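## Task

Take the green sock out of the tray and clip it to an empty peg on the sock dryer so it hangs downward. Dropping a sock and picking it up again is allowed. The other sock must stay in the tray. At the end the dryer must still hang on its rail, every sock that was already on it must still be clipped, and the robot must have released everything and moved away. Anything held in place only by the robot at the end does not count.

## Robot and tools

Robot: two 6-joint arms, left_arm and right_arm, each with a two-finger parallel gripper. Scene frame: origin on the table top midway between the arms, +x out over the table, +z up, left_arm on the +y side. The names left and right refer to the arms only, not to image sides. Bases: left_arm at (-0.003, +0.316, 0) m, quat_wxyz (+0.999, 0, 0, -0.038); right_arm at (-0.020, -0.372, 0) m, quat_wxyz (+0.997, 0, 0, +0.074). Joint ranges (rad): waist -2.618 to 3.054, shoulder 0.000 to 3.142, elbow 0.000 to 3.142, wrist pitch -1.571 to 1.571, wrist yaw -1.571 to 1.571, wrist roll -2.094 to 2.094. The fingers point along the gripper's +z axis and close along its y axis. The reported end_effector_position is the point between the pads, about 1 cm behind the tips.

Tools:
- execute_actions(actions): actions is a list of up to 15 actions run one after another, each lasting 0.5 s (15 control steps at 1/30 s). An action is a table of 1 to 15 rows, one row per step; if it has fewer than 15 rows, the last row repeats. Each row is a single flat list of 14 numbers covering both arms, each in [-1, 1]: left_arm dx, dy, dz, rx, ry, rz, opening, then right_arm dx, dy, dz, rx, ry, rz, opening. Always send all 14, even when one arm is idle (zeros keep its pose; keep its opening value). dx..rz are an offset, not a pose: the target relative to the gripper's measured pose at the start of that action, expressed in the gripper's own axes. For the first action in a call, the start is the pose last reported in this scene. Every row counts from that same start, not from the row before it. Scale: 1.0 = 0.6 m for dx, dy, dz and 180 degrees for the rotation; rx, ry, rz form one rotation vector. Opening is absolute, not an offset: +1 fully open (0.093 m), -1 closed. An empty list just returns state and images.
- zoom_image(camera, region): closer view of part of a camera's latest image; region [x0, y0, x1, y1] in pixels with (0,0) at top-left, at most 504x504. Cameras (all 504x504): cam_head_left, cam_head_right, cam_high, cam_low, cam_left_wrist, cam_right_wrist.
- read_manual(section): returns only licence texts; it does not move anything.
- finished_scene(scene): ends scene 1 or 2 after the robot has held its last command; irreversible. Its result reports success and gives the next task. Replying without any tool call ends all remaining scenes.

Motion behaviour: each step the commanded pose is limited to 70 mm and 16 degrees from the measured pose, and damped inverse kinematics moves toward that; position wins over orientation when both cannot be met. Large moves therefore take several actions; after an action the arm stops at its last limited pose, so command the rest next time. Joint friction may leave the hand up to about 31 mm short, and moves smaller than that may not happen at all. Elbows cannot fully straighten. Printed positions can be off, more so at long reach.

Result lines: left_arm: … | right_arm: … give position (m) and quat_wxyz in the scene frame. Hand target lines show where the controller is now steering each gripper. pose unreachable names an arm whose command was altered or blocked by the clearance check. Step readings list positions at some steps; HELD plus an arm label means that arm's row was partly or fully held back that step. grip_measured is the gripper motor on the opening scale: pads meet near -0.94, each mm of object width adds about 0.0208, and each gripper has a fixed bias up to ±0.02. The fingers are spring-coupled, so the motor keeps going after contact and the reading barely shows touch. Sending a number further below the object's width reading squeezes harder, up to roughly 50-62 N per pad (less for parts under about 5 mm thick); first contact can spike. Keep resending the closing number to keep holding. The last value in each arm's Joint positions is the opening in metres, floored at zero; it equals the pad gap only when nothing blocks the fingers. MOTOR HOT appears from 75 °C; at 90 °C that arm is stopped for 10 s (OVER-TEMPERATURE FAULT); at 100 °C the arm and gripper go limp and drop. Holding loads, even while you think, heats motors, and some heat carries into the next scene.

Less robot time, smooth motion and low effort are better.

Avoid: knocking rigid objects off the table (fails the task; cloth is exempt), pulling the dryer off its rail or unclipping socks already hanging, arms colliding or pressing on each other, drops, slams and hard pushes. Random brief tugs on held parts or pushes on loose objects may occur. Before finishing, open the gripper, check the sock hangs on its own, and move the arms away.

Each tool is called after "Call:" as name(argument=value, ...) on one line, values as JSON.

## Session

Call:
execute_actions(actions=[])

Scene clock: 0.00 s.
left_arm: end_effector_position=(+0.1330, +0.5465, +0.2855) grip_measured=+0.996 end_effector_quat_wxyz=(+0.077, -0.190, +0.694, +0.690) | right_arm: end_effector_position=(+0.2636, -0.5060, +0.1953) grip_measured=+0.981 end_effector_quat_wxyz=(+0.529, +0.065, +0.846, -0.006)
Joint positions: left_arm=[ 0.455  0.868  0.585  0.117 -1.347  1.031  0.093] | right_arm=[-0.887  0.946  0.629 -0.236 -0.575 -0.258  0.092]
Joint velocities: left_arm=[-0.017 -0.012 -0.002 -0.022  0.066 -0.022 -0.   ] | right_arm=[ 0.007  0.007 -0.002  0.066  0.037  0.007  0.001]
Hand target (left_arm): +0.133, +0.547, +0.286; +0.077, -0.190, +0.694, +0.690
Hand target (right_arm): +0.264, -0.506, +0.195; +0.529, +0.065, +0.846, -0.006

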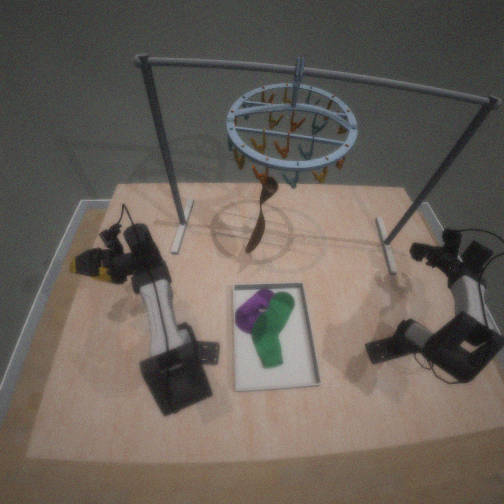

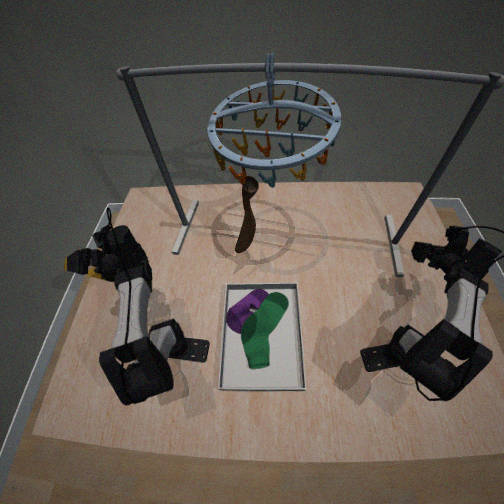

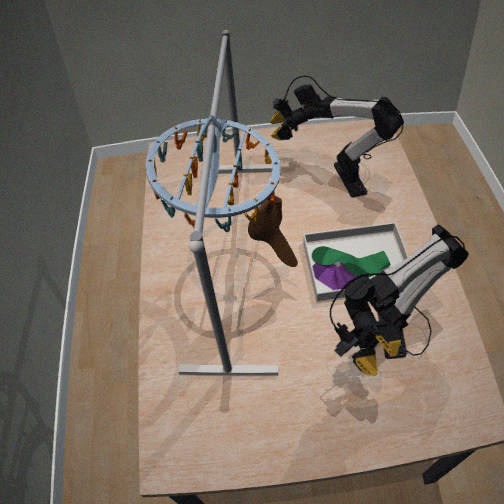

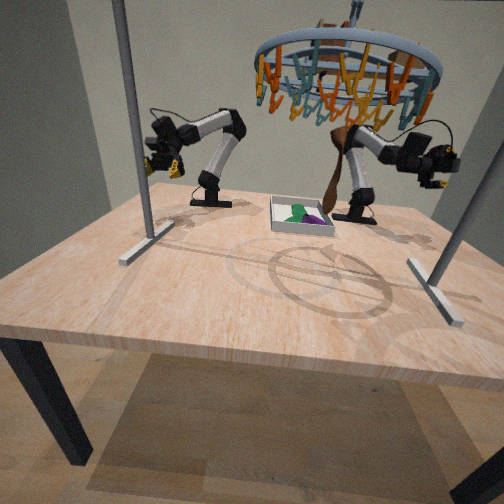

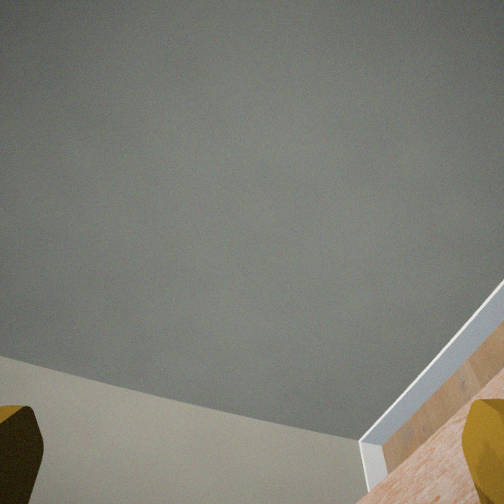

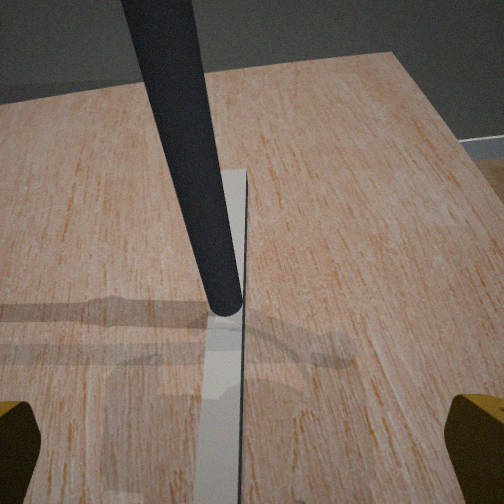

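Call:
zoom_image(camera="cam_head_left", region=[210, 265, 340, 395])

Call:
zoom_image(camera="cam_head_left", region=[205, 50, 385, 230])

Call:
zoom_image(camera="cam_head_right", region=[185, 50, 365, 230])

Call:
zoom_image(camera="cam_high", region=[285, 205, 425, 315])

Call:
zoom_image(camera="cam_low", region=[240, 0, 460, 240])

Call:
zoom_image(camera="cam_high", region=[130, 100, 310, 280])

Region (210, 265, 340, 395) of cam_head_left's 504x504 image, scaled by 3.877, with more detail than that image has.

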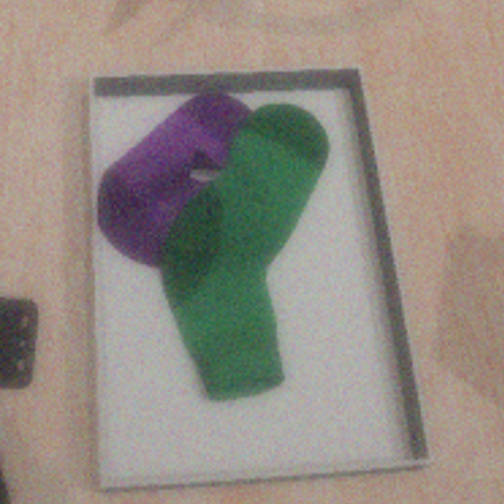

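Region (205, 50, 385, 230) of cam_head_left's 504x504 image, scaled by 2.800, with more detail than that image has.

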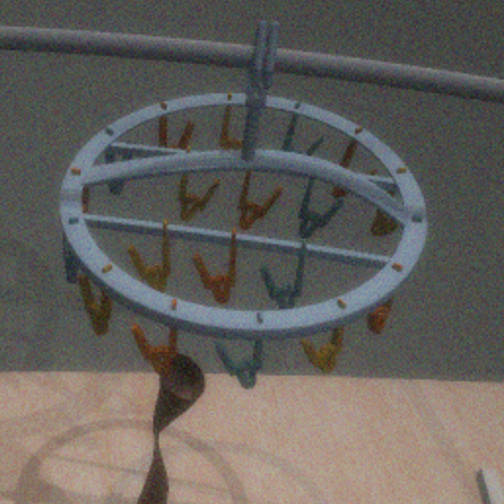

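Region (185, 50, 365, 230) of cam_head_right's 504x504 image, scaled by 2.800, with more detail than that image has.

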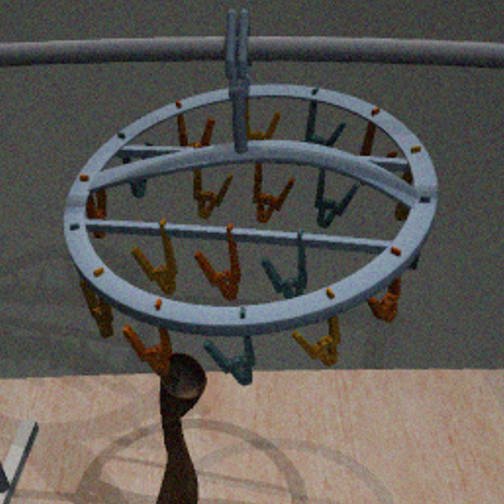

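Region (285, 205, 425, 315) of cam_high's 504x504 image, scaled by 3.600, with more detail than that image has; it fills the top 396 rows of this view, and the rest is white.

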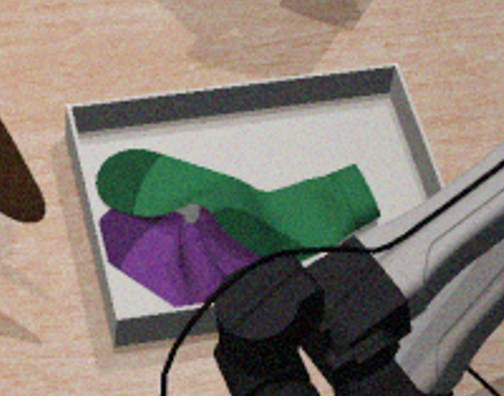

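Region (240, 0, 460, 240) of cam_low's 504x504 image, scaled by 2.100, with more detail than that image has; it fills the left 462 columns of this view, and the rest is white.

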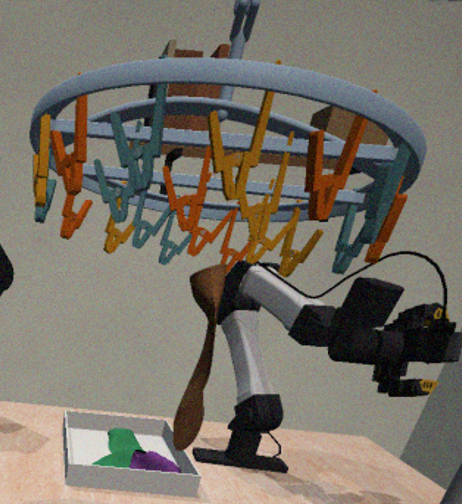

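Region (130, 100, 310, 280) of cam_high's 504x504 image, scaled by 2.800, with more detail than that image has.

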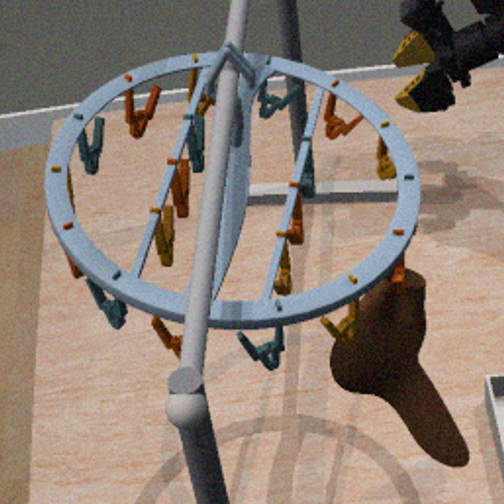

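Call:
execute_actions(actions=[[
[-0.0029,0.0003,-0.0031,0.0041,-0.0021,-0.0006,1, 0.0016,0.0047,0,0.0011,0.0041,0.0013,1],
[-0.0100,0.0011,-0.0109,0.0144,-0.0074,-0.0022,1, 0.0056,0.0166,0.0001,0.0037,0.0144,0.0044,1],
[-0.0201,0.0021,-0.0217,0.0288,-0.0148,-0.0043,1, 0.0113,0.0332,0.0002,0.0074,0.0289,0.0088,1],
[-0.0316,0.0033,-0.0341,0.0452,-0.0233,-0.0068,1, 0.0177,0.0522,0.0003,0.0116,0.0454,0.0138,1],
[-0.0445,0.0047,-0.0481,0.0637,-0.0328,-0.0095,1, 0.0250,0.0735,0.0004,0.0164,0.0640,0.0195,1],
[-0.0574,0.0060,-0.0620,0.0822,-0.0424,-0.0123,1, 0.0322,0.0948,0.0005,0.0211,0.0826,0.0252,1],
[-0.0703,0.0074,-0.0760,0.1007,-0.0519,-0.0151,1, 0.0394,0.1162,0.0006,0.0259,0.1011,0.0308,1],
[-0.0832,0.0087,-0.0899,0.1192,-0.0614,-0.0179,1, 0.0467,0.1375,0.0008,0.0306,0.1197,0.0365,1],
[-0.0961,0.0101,-0.1039,0.1378,-0.0710,-0.0206,1, 0.0539,0.1589,0.0009,0.0354,0.1383,0.0421,1],
[-0.1091,0.0114,-0.1178,0.1563,-0.0805,-0.0234,1, 0.0612,0.1802,0.0010,0.0401,0.1569,0.0478,1],
[-0.1205,0.0126,-0.1302,0.1727,-0.0890,-0.0259,1, 0.0676,0.1992,0.0011,0.0444,0.1734,0.0528,1],
[-0.1306,0.0137,-0.1411,0.1871,-0.0964,-0.0280,1, 0.0733,0.2158,0.0012,0.0480,0.1878,0.0572,1],
[-0.1378,0.0144,-0.1488,0.1974,-0.1017,-0.0296,1, 0.0773,0.2276,0.0012,0.0507,0.1981,0.0604,1],
[-0.1435,0.0150,-0.1550,0.2056,-0.1059,-0.0308,1, 0.0805,0.2371,0.0013,0.0528,0.2064,0.0629,1]
]])

Scene clock: 91.87 s.
left_arm: end_effector_position=(+0.2107, +0.4765, +0.3389) grip_measured=+0.996 end_effector_quat_wxyz=(+0.297, -0.082, +0.750, +0.585) | right_arm: end_effector_position=(+0.2674, -0.3522, +0.1776) grip_measured=+0.981 end_effector_quat_wxyz=(+0.384, +0.017, +0.921, +0.069)
Joint positions: left_arm=[ 0.106  0.847  0.916 -0.423 -1.158  0.666  0.093] | right_arm=[-0.147  0.938  0.778 -0.616 -0.114  0.086  0.092]
Joint velocities: left_arm=[-0.125  0.222  0.945 -1.223  0.637 -0.989  0.002] | right_arm=[ 0.926  0.598  0.549 -0.813  0.696  0.813 -0.   ]
Hand target (left_arm): +0.219, +0.467, +0.324; +0.303, -0.063, +0.788, +0.532
Hand target (right_arm): +0.258, -0.361, +0.166; +0.328, +0.089, +0.940, +0.038
Off the commanded pose (left_arm): 0.018 m, 19 deg; orientation clipped at the last step of the last action.
Off the commanded pose (right_arm): 0.021 m, 28 deg; orientation clipped at the last step of the last action.
Step readings (end_effector_position):
0: left_arm (+0.1330, +0.5465, +0.2855) | right_arm (+0.2636, -0.5060, +0.1953)
1: left_arm (+0.1329, +0.5465, +0.2851) | right_arm (+0.2636, -0.5059, +0.1951)
2: left_arm (+0.1335, +0.5459, +0.2839) | right_arm (+0.2639, -0.5050, +0.1941)
4: left_arm (+0.1410, +0.5409, +0.2823) | right_arm (+0.2657, -0.4923, +0.1893)
8: left_arm (+0.1686, +0.5184, +0.2952) | right_arm (+0.2716, -0.4371, +0.1868)
15: end_effector_position above

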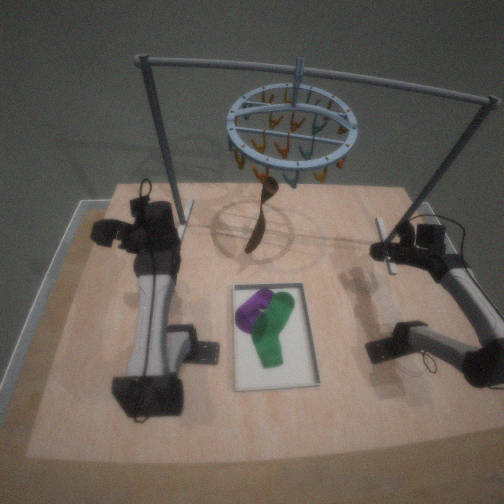

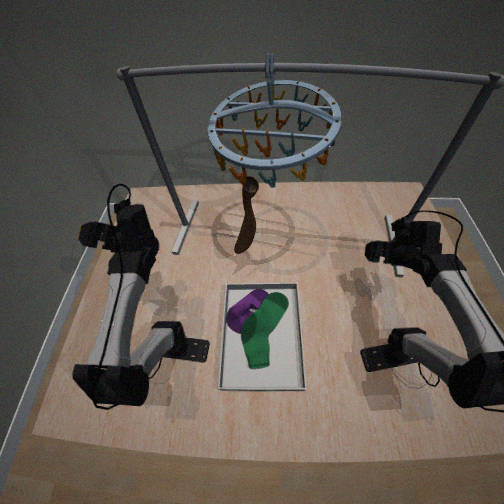

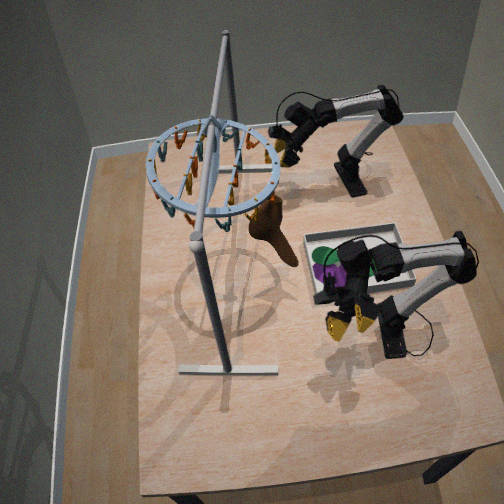

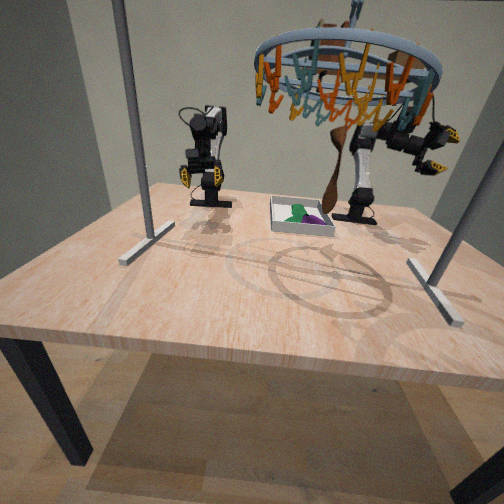

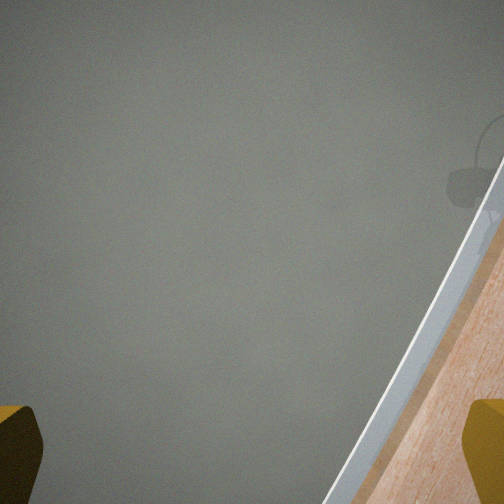

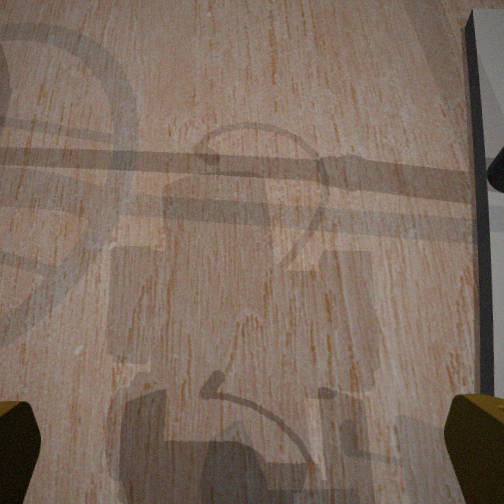

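Call:
execute_actions(actions=[])

Scene clock: 92.77 s.
left_arm: end_effector_position=(+0.2150, +0.4687, +0.3216) grip_measured=+0.996 end_effector_quat_wxyz=(+0.302, -0.067, +0.786, +0.536) | right_arm: end_effector_position=(+0.2557, -0.3621, +0.1601) grip_measured=+0.981 end_effector_quat_wxyz=(+0.328, +0.087, +0.940, +0.039)
Joint positions: left_arm=[ 0.105  0.864  0.969 -0.625 -1.057  0.511  0.093] | right_arm=[-0.108  0.982  0.808 -0.724  0.009  0.221  0.092]
Joint velocities: left_arm=[-0.022  0.007  0.002 -0.125 -0.022 -0.081  0.   ] | right_arm=[ 0.002  0.007 -0.007  0.066  0.007 -0.022  0.   ]
Hand target (left_arm): +0.219, +0.467, +0.324; +0.303, -0.063, +0.788, +0.532
Hand target (right_arm): +0.258, -0.361, +0.166; +0.328, +0.089, +0.940, +0.038
Off the commanded pose (left_arm): 0.011 m, 12 deg; orientation clipped at the last step of the last action.
Off the commanded pose (right_arm): 0.005 m, 17 deg; orientation clipped at the last step of the last action.

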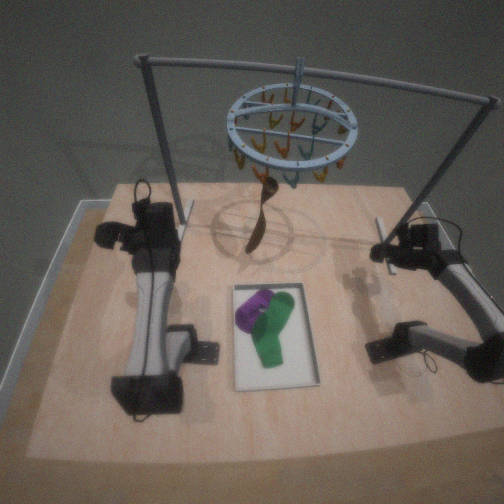

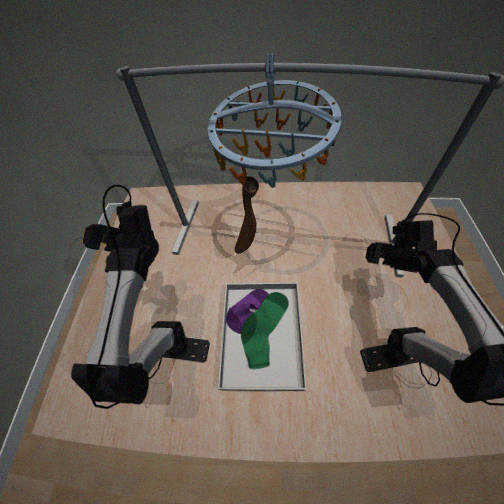

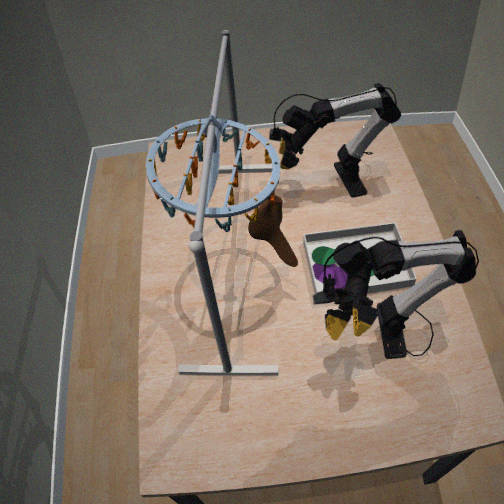

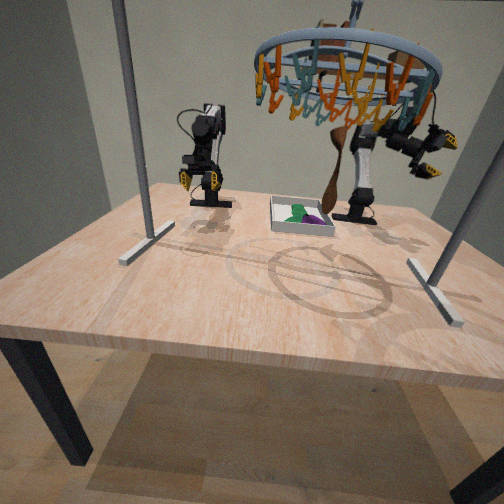

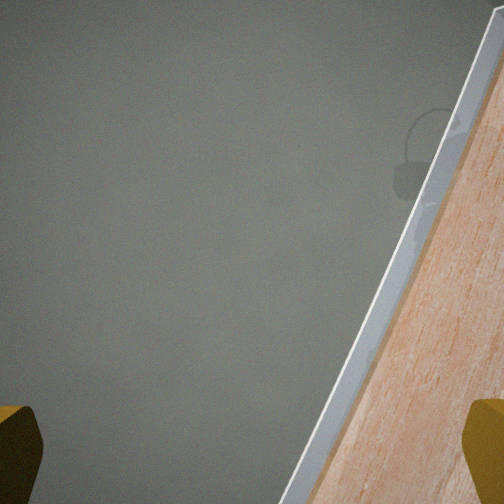

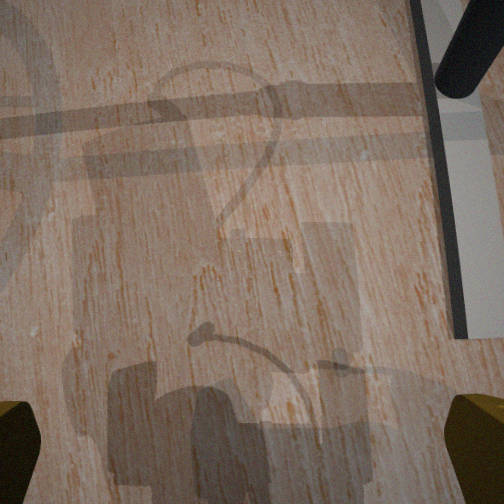

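Call:
execute_actions(actions=[[
[-0.0037,-0.0002,-0.0073,0.0135,-0.0062,-0.0038,1, 0.0028,0.0060,-0.0003,0.0026,0.0126,-0.0002,1],
[-0.0129,-0.0008,-0.0254,0.0350,-0.0160,-0.0099,1, 0.0098,0.0210,-0.0011,0.0070,0.0335,-0.0005,1],
[-0.0259,-0.0016,-0.0508,0.0592,-0.0271,-0.0167,1, 0.0195,0.0419,-0.0023,0.0122,0.0586,-0.0008,1],
[-0.0407,-0.0025,-0.0799,0.0834,-0.0381,-0.0236,1, 0.0307,0.0658,-0.0036,0.0175,0.0838,-0.0012,1],
[-0.0573,-0.0035,-0.1125,0.1076,-0.0492,-0.0304,1, 0.0432,0.0928,-0.0050,0.0227,0.1089,-0.0016,1],
[-0.0739,-0.0045,-0.1452,0.1291,-0.0590,-0.0365,1, 0.0558,0.1197,-0.0065,0.0280,0.1340,-0.0019,1],
[-0.0906,-0.0055,-0.1779,0.1506,-0.0689,-0.0426,1, 0.0684,0.1467,-0.0079,0.0332,0.1591,-0.0023,1],
[-0.1072,-0.0065,-0.2105,0.1722,-0.0787,-0.0486,1, 0.0809,0.1736,-0.0094,0.0385,0.1843,-0.0026,1],
[-0.1238,-0.0075,-0.2432,0.1937,-0.0886,-0.0547,1, 0.0935,0.2005,-0.0109,0.0437,0.2094,-0.0030,1],
[-0.1404,-0.0085,-0.2759,0.2152,-0.0984,-0.0608,1, 0.1060,0.2275,-0.0123,0.0437,0.2094,-0.0030,1],
[-0.1552,-0.0094,-0.3049,0.2367,-0.1082,-0.0669,1, 0.1172,0.2514,-0.0136,0.0437,0.2094,-0.0030,1],
[-0.1682,-0.0102,-0.3303,0.2582,-0.1181,-0.0730,1, 0.1269,0.2724,-0.0147,0.0437,0.2094,-0.0030,1],
[-0.1774,-0.0108,-0.3485,0.2800,-0.1281,-0.0791,1, 0.1339,0.2873,-0.0156,0.0437,0.2094,-0.0030,1],
[-0.1848,-0.0112,-0.3630,0.3000,-0.1372,-0.0847,1, 0.1395,0.2993,-0.0162,0.0437,0.2094,-0.0030,1]
]])

Call:
execute_actions(actions=[])

Scene clock: 126.77 s.
left_arm: end_effector_position=(+0.2210, +0.2736, +0.4412) grip_measured=+0.996 end_effector_quat_wxyz=(+0.580, +0.111, +0.793, +0.146) | right_arm: end_effector_position=(+0.2272, -0.1715, +0.1457) grip_measured=+0.981 end_effector_quat_wxyz=(+0.094, -0.005, +0.995, +0.046)
Joint positions: left_arm=[-0.679  0.922  1.57  -1.075 -0.817  0.065  0.093] | right_arm=[ 0.559  1.56   1.341 -1.149  0.05   0.692  0.092]
Joint velocities: left_arm=[-0.838  0.701  1.179 -0.637  0.462 -1.282  0.   ] | right_arm=[ 0.598  1.223  1.131 -0.769 -0.3    0.96   0.001]
Hand target (left_arm): +0.220, +0.251, +0.426; +0.545, +0.102, +0.828, +0.085
Hand target (right_arm): +0.211, -0.171, +0.144; +0.033, +0.067, +0.997, +0.019
Off the commanded pose (left_arm): 0.027 m, 12 deg.
Off the commanded pose (right_arm): 0.018 m, 16 deg; orientation clipped at the last step of the last action.
Step readings (end_effector_position):
0: left_arm (+0.2149, +0.4687, +0.3215) | right_arm (+0.2557, -0.3622, +0.1601)
1: left_arm (+0.2153, +0.4683, +0.3208) | right_arm (+0.2553, -0.3619, +0.1596)
2: left_arm (+0.2160, +0.4664, +0.3195) | right_arm (+0.2543, -0.3600, +0.1589)
4: left_arm (+0.2195, +0.4535, +0.3213) | right_arm (+0.2542, -0.3442, +0.1597)
8: left_arm (+0.2284, +0.3959, +0.3630) | right_arm (+0.2561, -0.2781, +0.1632)
15: end_effector_position above

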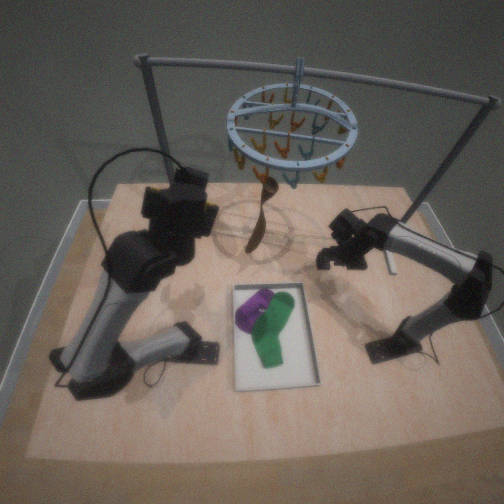

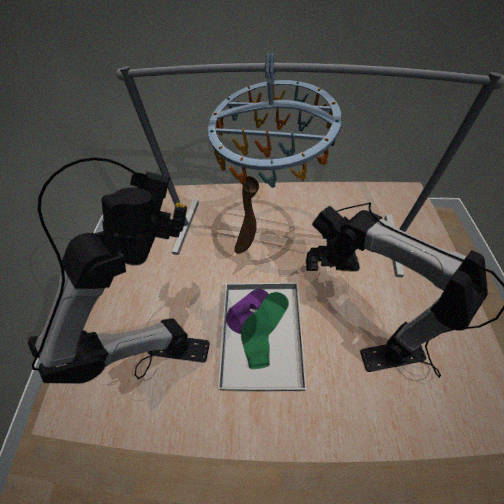

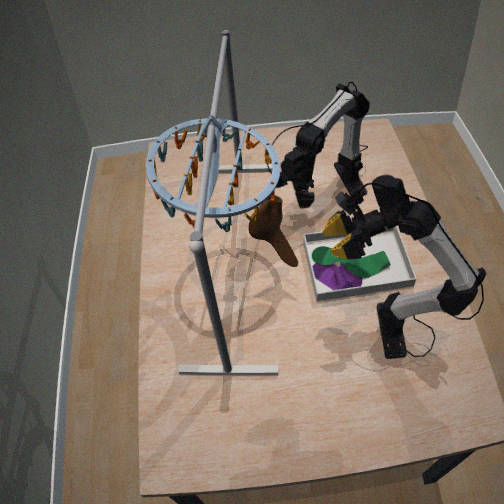

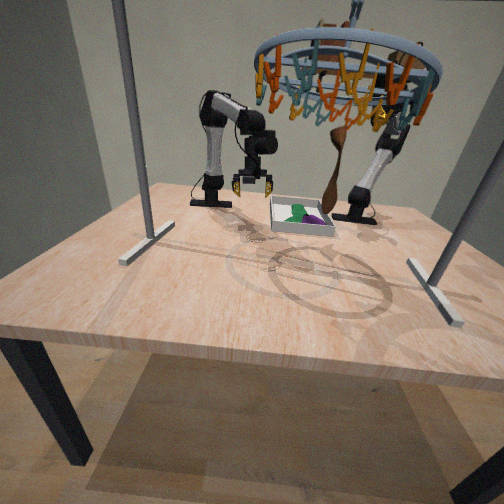

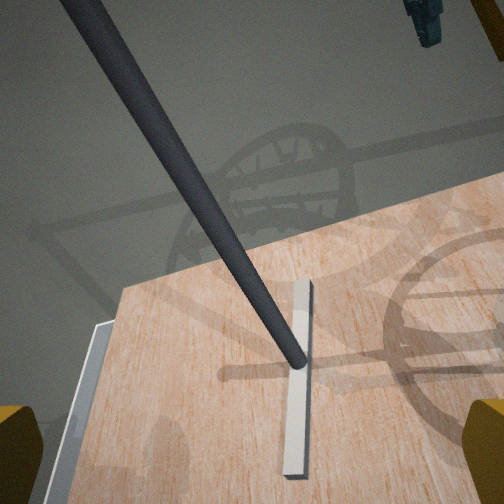

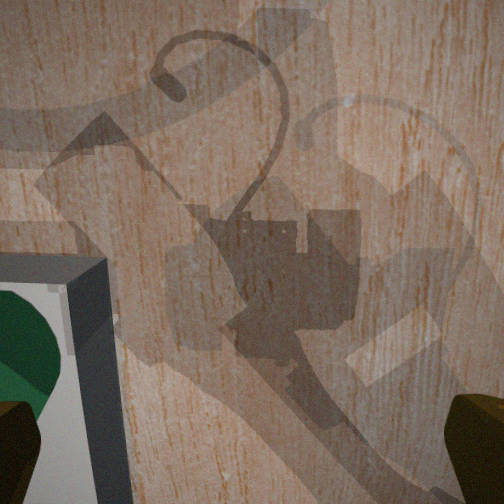

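Scene clock: 126.77 s.
left_arm: end_effector_position=(+0.2210, +0.2736, +0.4412) grip_measured=+0.996 end_effector_quat_wxyz=(+0.580, +0.111, +0.793, +0.146) | right_arm: end_effector_position=(+0.2272, -0.1715, +0.1457) grip_measured=+0.981 end_effector_quat_wxyz=(+0.094, -0.005, +0.995, +0.046)
Joint positions: left_arm=[-0.679  0.922  1.57  -1.075 -0.817  0.065  0.093] | right_arm=[ 0.559  1.56   1.341 -1.149  0.05   0.692  0.092]
Joint velocities: left_arm=[-0.838  0.701  1.179 -0.637  0.462 -1.282  0.   ] | right_arm=[ 0.598  1.223  1.131 -0.769 -0.3    0.96   0.001]
Hand target (left_arm): +0.220, +0.251, +0.426; +0.545, +0.102, +0.828, +0.085
Hand target (right_arm): +0.211, -0.171, +0.144; +0.033, +0.067, +0.997, +0.019
Off the commanded pose (left_arm): 0.027 m, 12 deg.
Off the commanded pose (right_arm): 0.018 m, 16 deg; orientation clipped at the last step of the last action.

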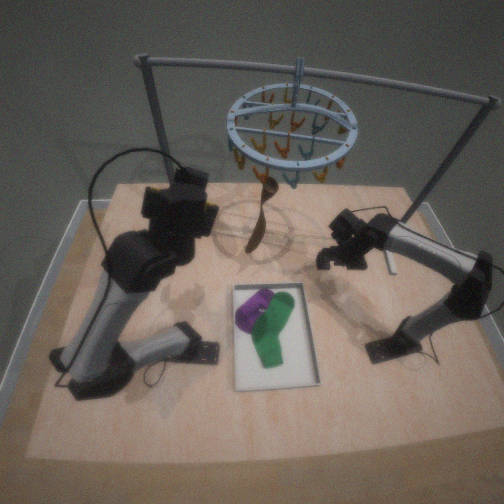

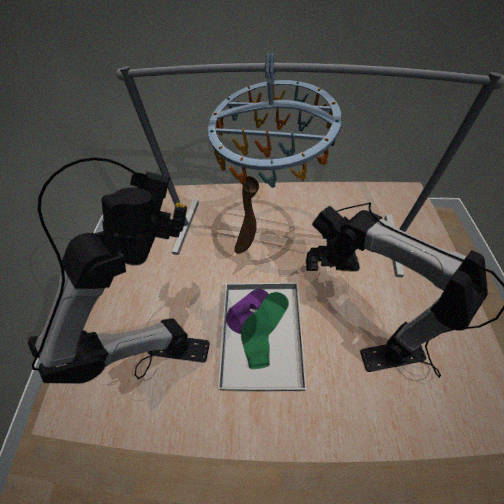

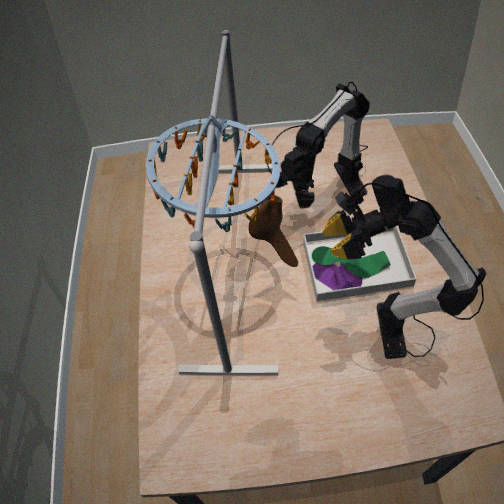

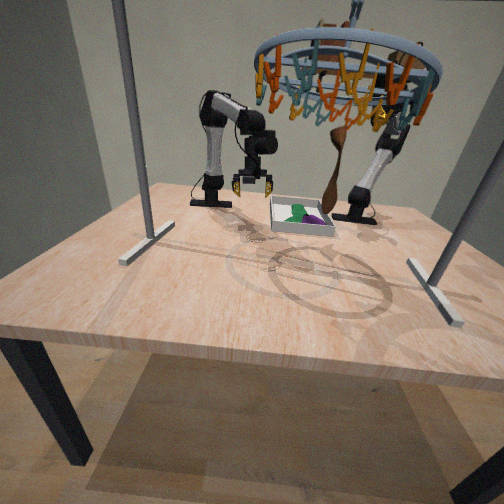

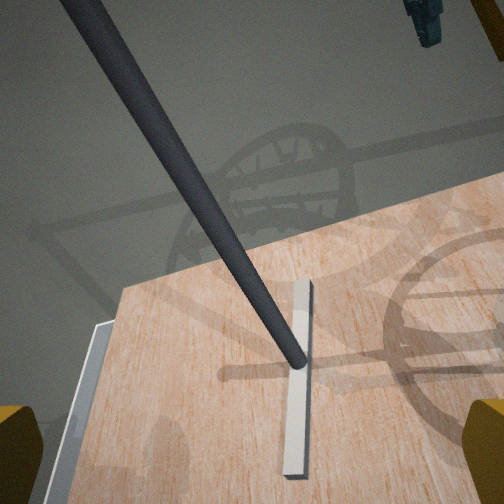

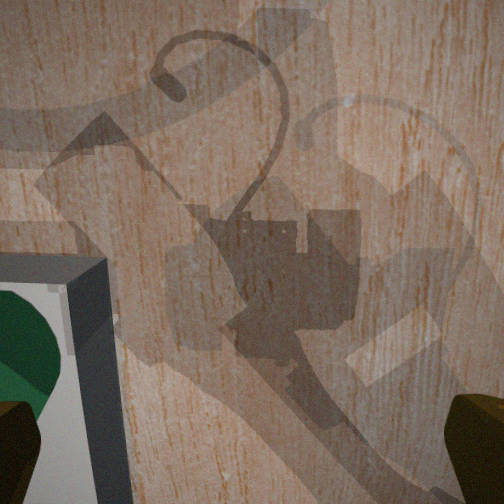

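Call:
execute_actions(actions=[])

Scene clock: 127.90 s.
left_arm: end_effector_position=(+0.2211, +0.2536, +0.4218) grip_measured=+0.996 end_effector_quat_wxyz=(+0.544, +0.099, +0.828, +0.092) | right_arm: end_effector_position=(+0.2091, -0.1733, +0.1375) grip_measured=+0.981 end_effector_quat_wxyz=(+0.032, +0.060, +0.998, +0.012)
Joint positions: left_arm=[-0.714  0.987  1.622 -1.203 -0.755 -0.125  0.093] | right_arm=[ 0.581  1.632  1.401 -1.279  0.028  0.849  0.092]
Joint velocities: left_arm=[-0.007  0.017 -0.002  0.095 -0.022  0.007 -0.001] | right_arm=[ 0.002  0.002 -0.007 -0.022 -0.007  0.037 -0.001]
Hand target (left_arm): +0.220, +0.251, +0.426; +0.545, +0.102, +0.828, +0.085
Hand target (right_arm): +0.211, -0.171, +0.144; +0.033, +0.067, +0.997, +0.019
Off the commanded pose (left_arm): 0.009 m, 4 deg.
Off the commanded pose (right_arm): 0.004 m, 5 deg; orientation clipped at the last step of the last action.

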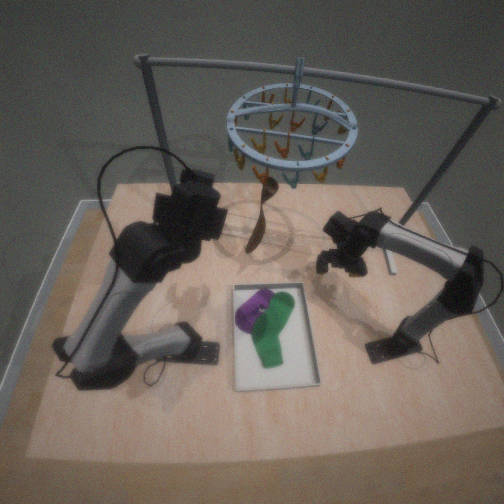

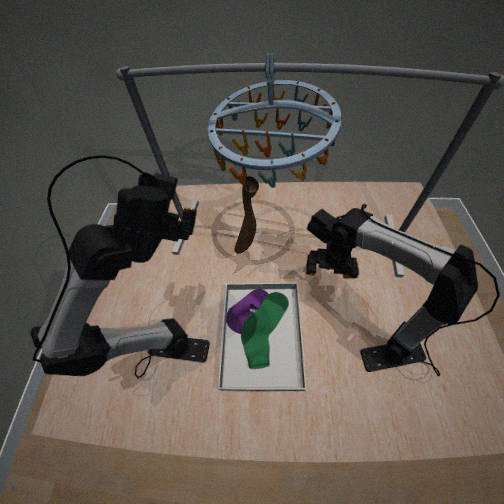

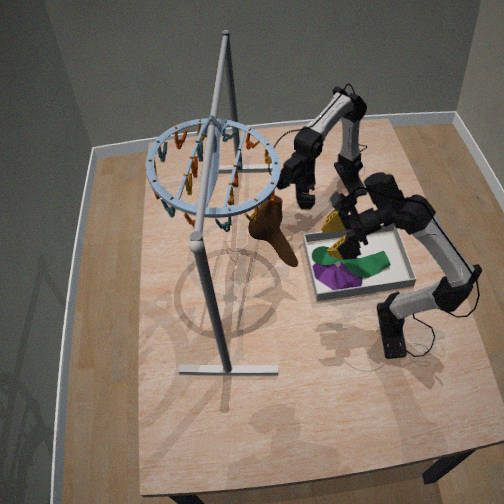

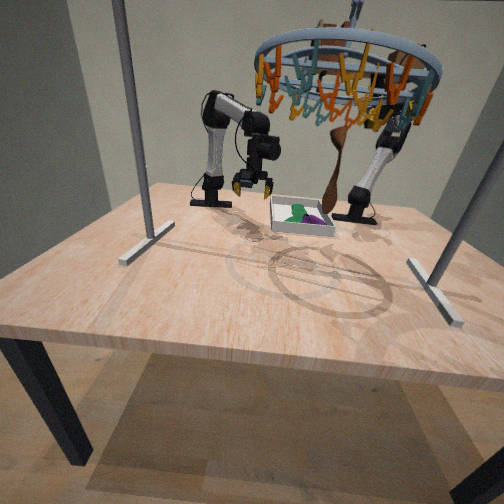

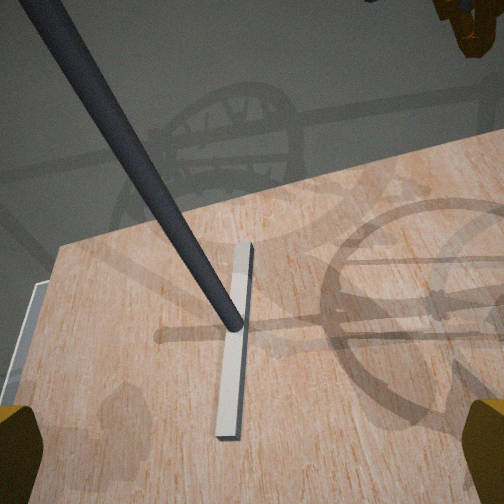

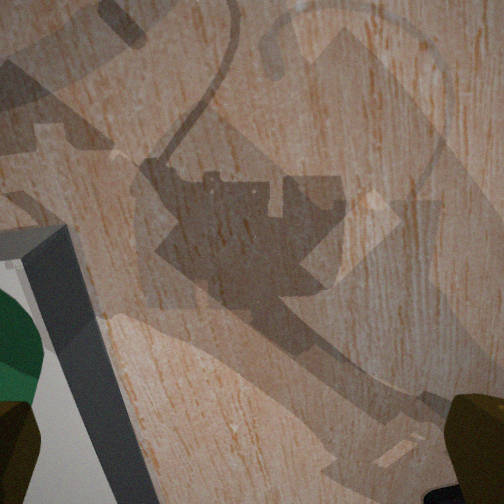

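Call:
execute_actions(actions=[[
[-0.0033,-0.0056,-0.0010,0.0023,-0.0007,-0.0009,1, 0.0024,0.0050,0.0008,0.0005,0.0010,0.0014,1],
[-0.0114,-0.0195,-0.0036,0.0080,-0.0023,-0.0031,0.95, 0.0082,0.0175,0.0030,0.0015,0.0029,0.0043,0.9],
[-0.0228,-0.0391,-0.0072,0.0160,-0.0046,-0.0061,0.9, 0.0165,0.0349,0.0060,0.0029,0.0058,0.0085,0.8],
[-0.0359,-0.0614,-0.0113,0.0251,-0.0073,-0.0096,0.85, 0.0259,0.0549,0.0100,0.0044,0.0087,0.0128,0.7],
[-0.0506,-0.0865,-0.0159,0.0354,-0.0103,-0.0136,0.8, 0.0365,0.0773,0.0150,0.0058,0.0116,0.0170,0.6],
[-0.0653,-0.1116,-0.0206,0.0457,-0.0133,-0.0175,0.75, 0.0471,0.0998,0.0210,0.0073,0.0146,0.0213,0.5],
[-0.0800,-0.1368,-0.0252,0.0560,-0.0163,-0.0215,0.7, 0.0577,0.1223,0.0280,0.0087,0.0175,0.0256,0.4],
[-0.0947,-0.1619,-0.0298,0.0663,-0.0193,-0.0254,0.65, 0.0683,0.1447,0.0360,0.0097,0.0194,0.0284,0.3],
[-0.1093,-0.1870,-0.0344,0.0766,-0.0222,-0.0293,0.6, 0.0789,0.1672,0.0450,0.0097,0.0194,0.0284,0.2],
[-0.1240,-0.2121,-0.0391,0.0869,-0.0252,-0.0333,0.55, 0.0895,0.1896,0.0540,0.0097,0.0194,0.0284,0.1],
[-0.1371,-0.2344,-0.0432,0.0960,-0.0279,-0.0368,0.5, 0.0989,0.2096,0.0630,0.0097,0.0194,0.0284,0.0],
[-0.1485,-0.2540,-0.0468,0.1040,-0.0302,-0.0399,0.45, 0.1071,0.2270,0.0700,0.0097,0.0194,0.0284,-0.1],
[-0.1567,-0.2679,-0.0493,0.1097,-0.0319,-0.0420,0.45, 0.1130,0.2395,0.0760,0.0097,0.0194,0.0284,-0.1],
[-0.1632,-0.2791,-0.0514,0.1143,-0.0332,-0.0438,0.45, 0.1177,0.2495,0.0798,0.0097,0.0194,0.0284,-0.1]
]])

Scene clock: 172.17 s.
left_arm: end_effector_position=(+0.2182, +0.0798, +0.4523) grip_measured=+0.452 end_effector_quat_wxyz=(+0.552, +0.167, +0.814, -0.060) | right_arm: end_effector_position=(+0.1575, -0.0317, +0.0896) grip_measured=-0.097 end_effector_quat_wxyz=(-0.003, +0.060, +0.998, -0.005)
Joint positions: left_arm=[-1.125  1.376  1.959 -1.166 -0.802 -0.348  0.067] | right_arm=[ 0.94   2.02   1.703 -1.264 -0.001  1.209  0.041]
Joint velocities: left_arm=[-0.12   0.808  0.681  0.227  0.081 -0.183 -0.001] | right_arm=[ 0.432  0.813  0.672  0.095 -0.139  0.462 -0.001]
Hand target (left_arm): +0.219, +0.066, +0.471; +0.563, +0.144, +0.808, -0.101
Hand target (right_arm): +0.160, -0.016, +0.092; -0.001, +0.102, +0.995, +0.008
Off the commanded pose (left_arm): 0.029 m, 6 deg.
Off the commanded pose (right_arm): 0.017 m, 5 deg.
Step readings (end_effector_position):
0: left_arm (+0.2211, +0.2536, +0.4218) | right_arm (+0.2091, -0.1733, +0.1375)
1: left_arm (+0.2210, +0.2533, +0.4218) | right_arm (+0.2091, -0.1733, +0.1375)
2: left_arm (+0.2205, +0.2515, +0.4218) | right_arm (+0.2088, -0.1728, +0.1372)
4: left_arm (+0.2175, +0.2377, +0.4237) | right_arm (+0.2048, -0.1655, +0.1358)
8: left_arm (+0.2132, +0.1811, +0.4372) | right_arm (+0.1890, -0.1193, +0.1263)
15: end_effector_position above

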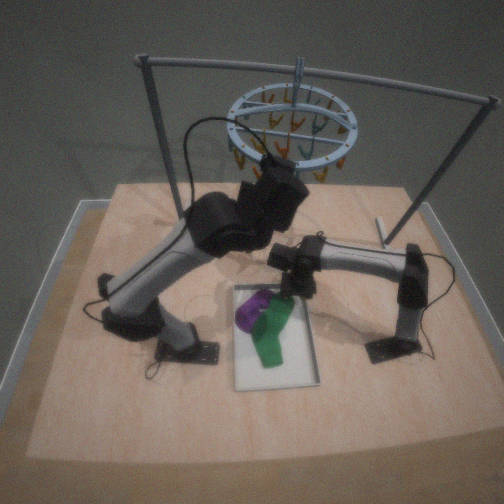

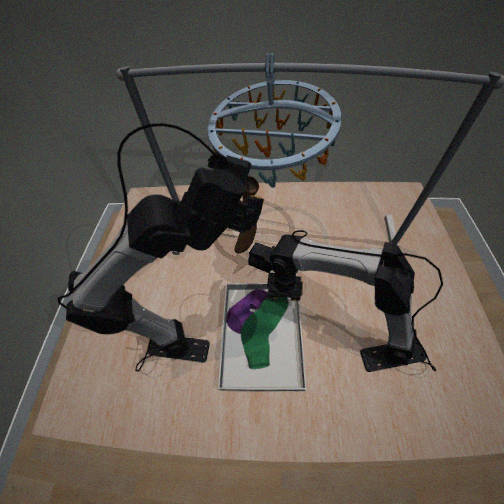

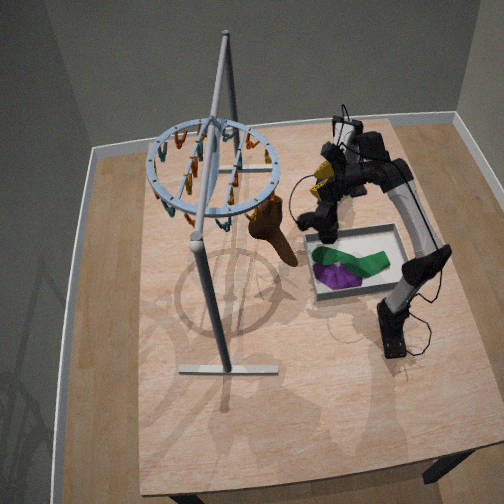

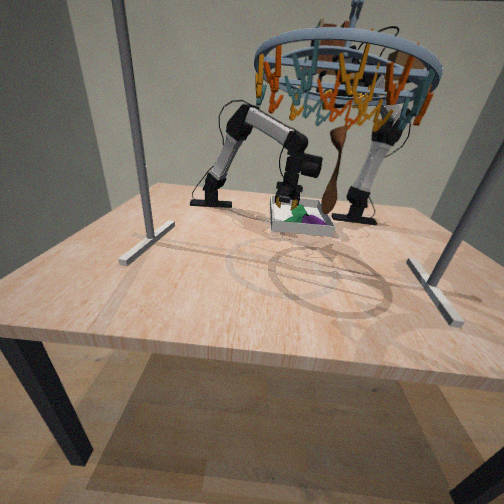

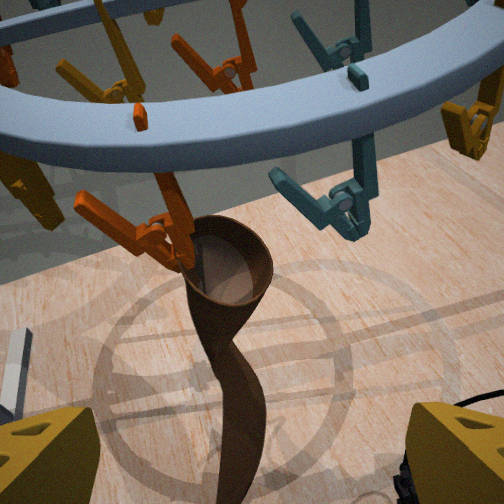

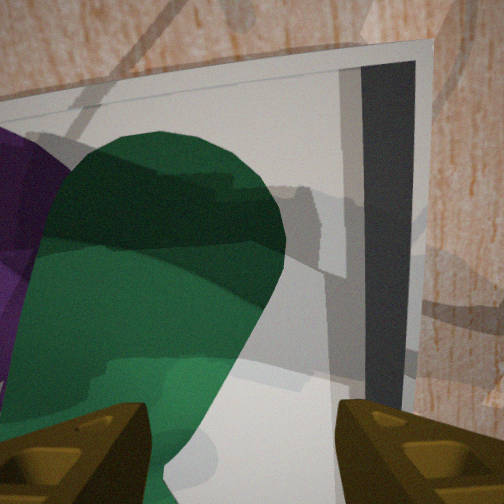

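Call:
execute_actions(actions=[])

Scene clock: 172.97 s.
left_arm: end_effector_position=(+0.2216, +0.0657, +0.4570) grip_measured=+0.452 end_effector_quat_wxyz=(+0.554, +0.154, +0.815, -0.079) | right_arm: end_effector_position=(+0.1559, -0.0185, +0.0838) grip_measured=-0.097 end_effector_quat_wxyz=(-0.004, +0.094, +0.996, -0.001)
Joint positions: left_arm=[-1.128  1.419  2.003 -1.147 -0.793 -0.377  0.067] | right_arm=[ 0.957  2.062  1.742 -1.256 -0.007  1.294  0.041]
Joint velocities: left_arm=[-0.002 -0.007  0.002 -0.007 -0.007  0.007  0.   ] | right_arm=[-0.007  0.012  0.007  0.022 -0.007 -0.081  0.   ]
Hand target (left_arm): +0.219, +0.066, +0.470; +0.563, +0.144, +0.808, -0.101
Hand target (right_arm): +0.160, -0.016, +0.091; -0.001, +0.102, +0.995, +0.008
Off the commanded pose (left_arm): 0.020 m, 3 deg.
Off the commanded pose (right_arm): 0.008 m, 1 deg.

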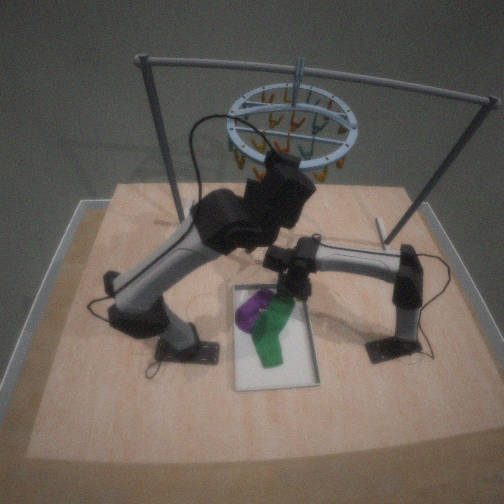

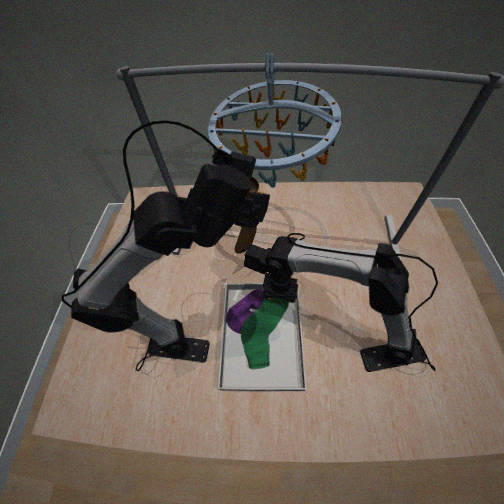

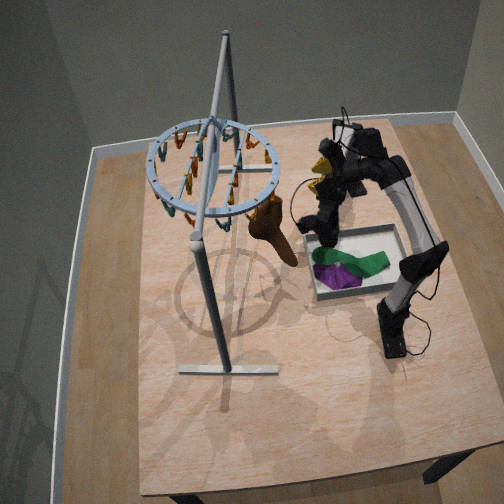

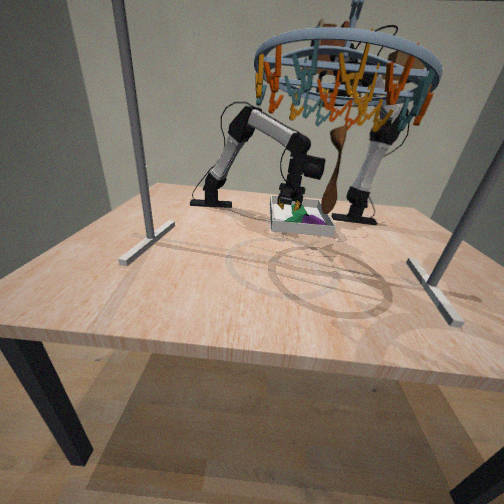

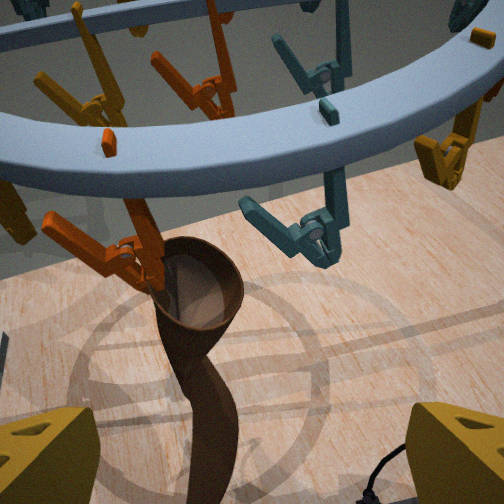

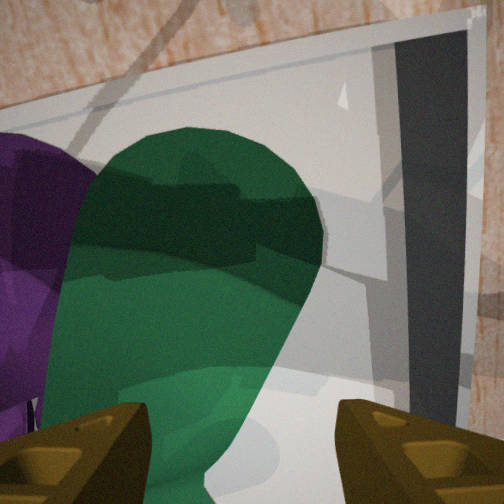

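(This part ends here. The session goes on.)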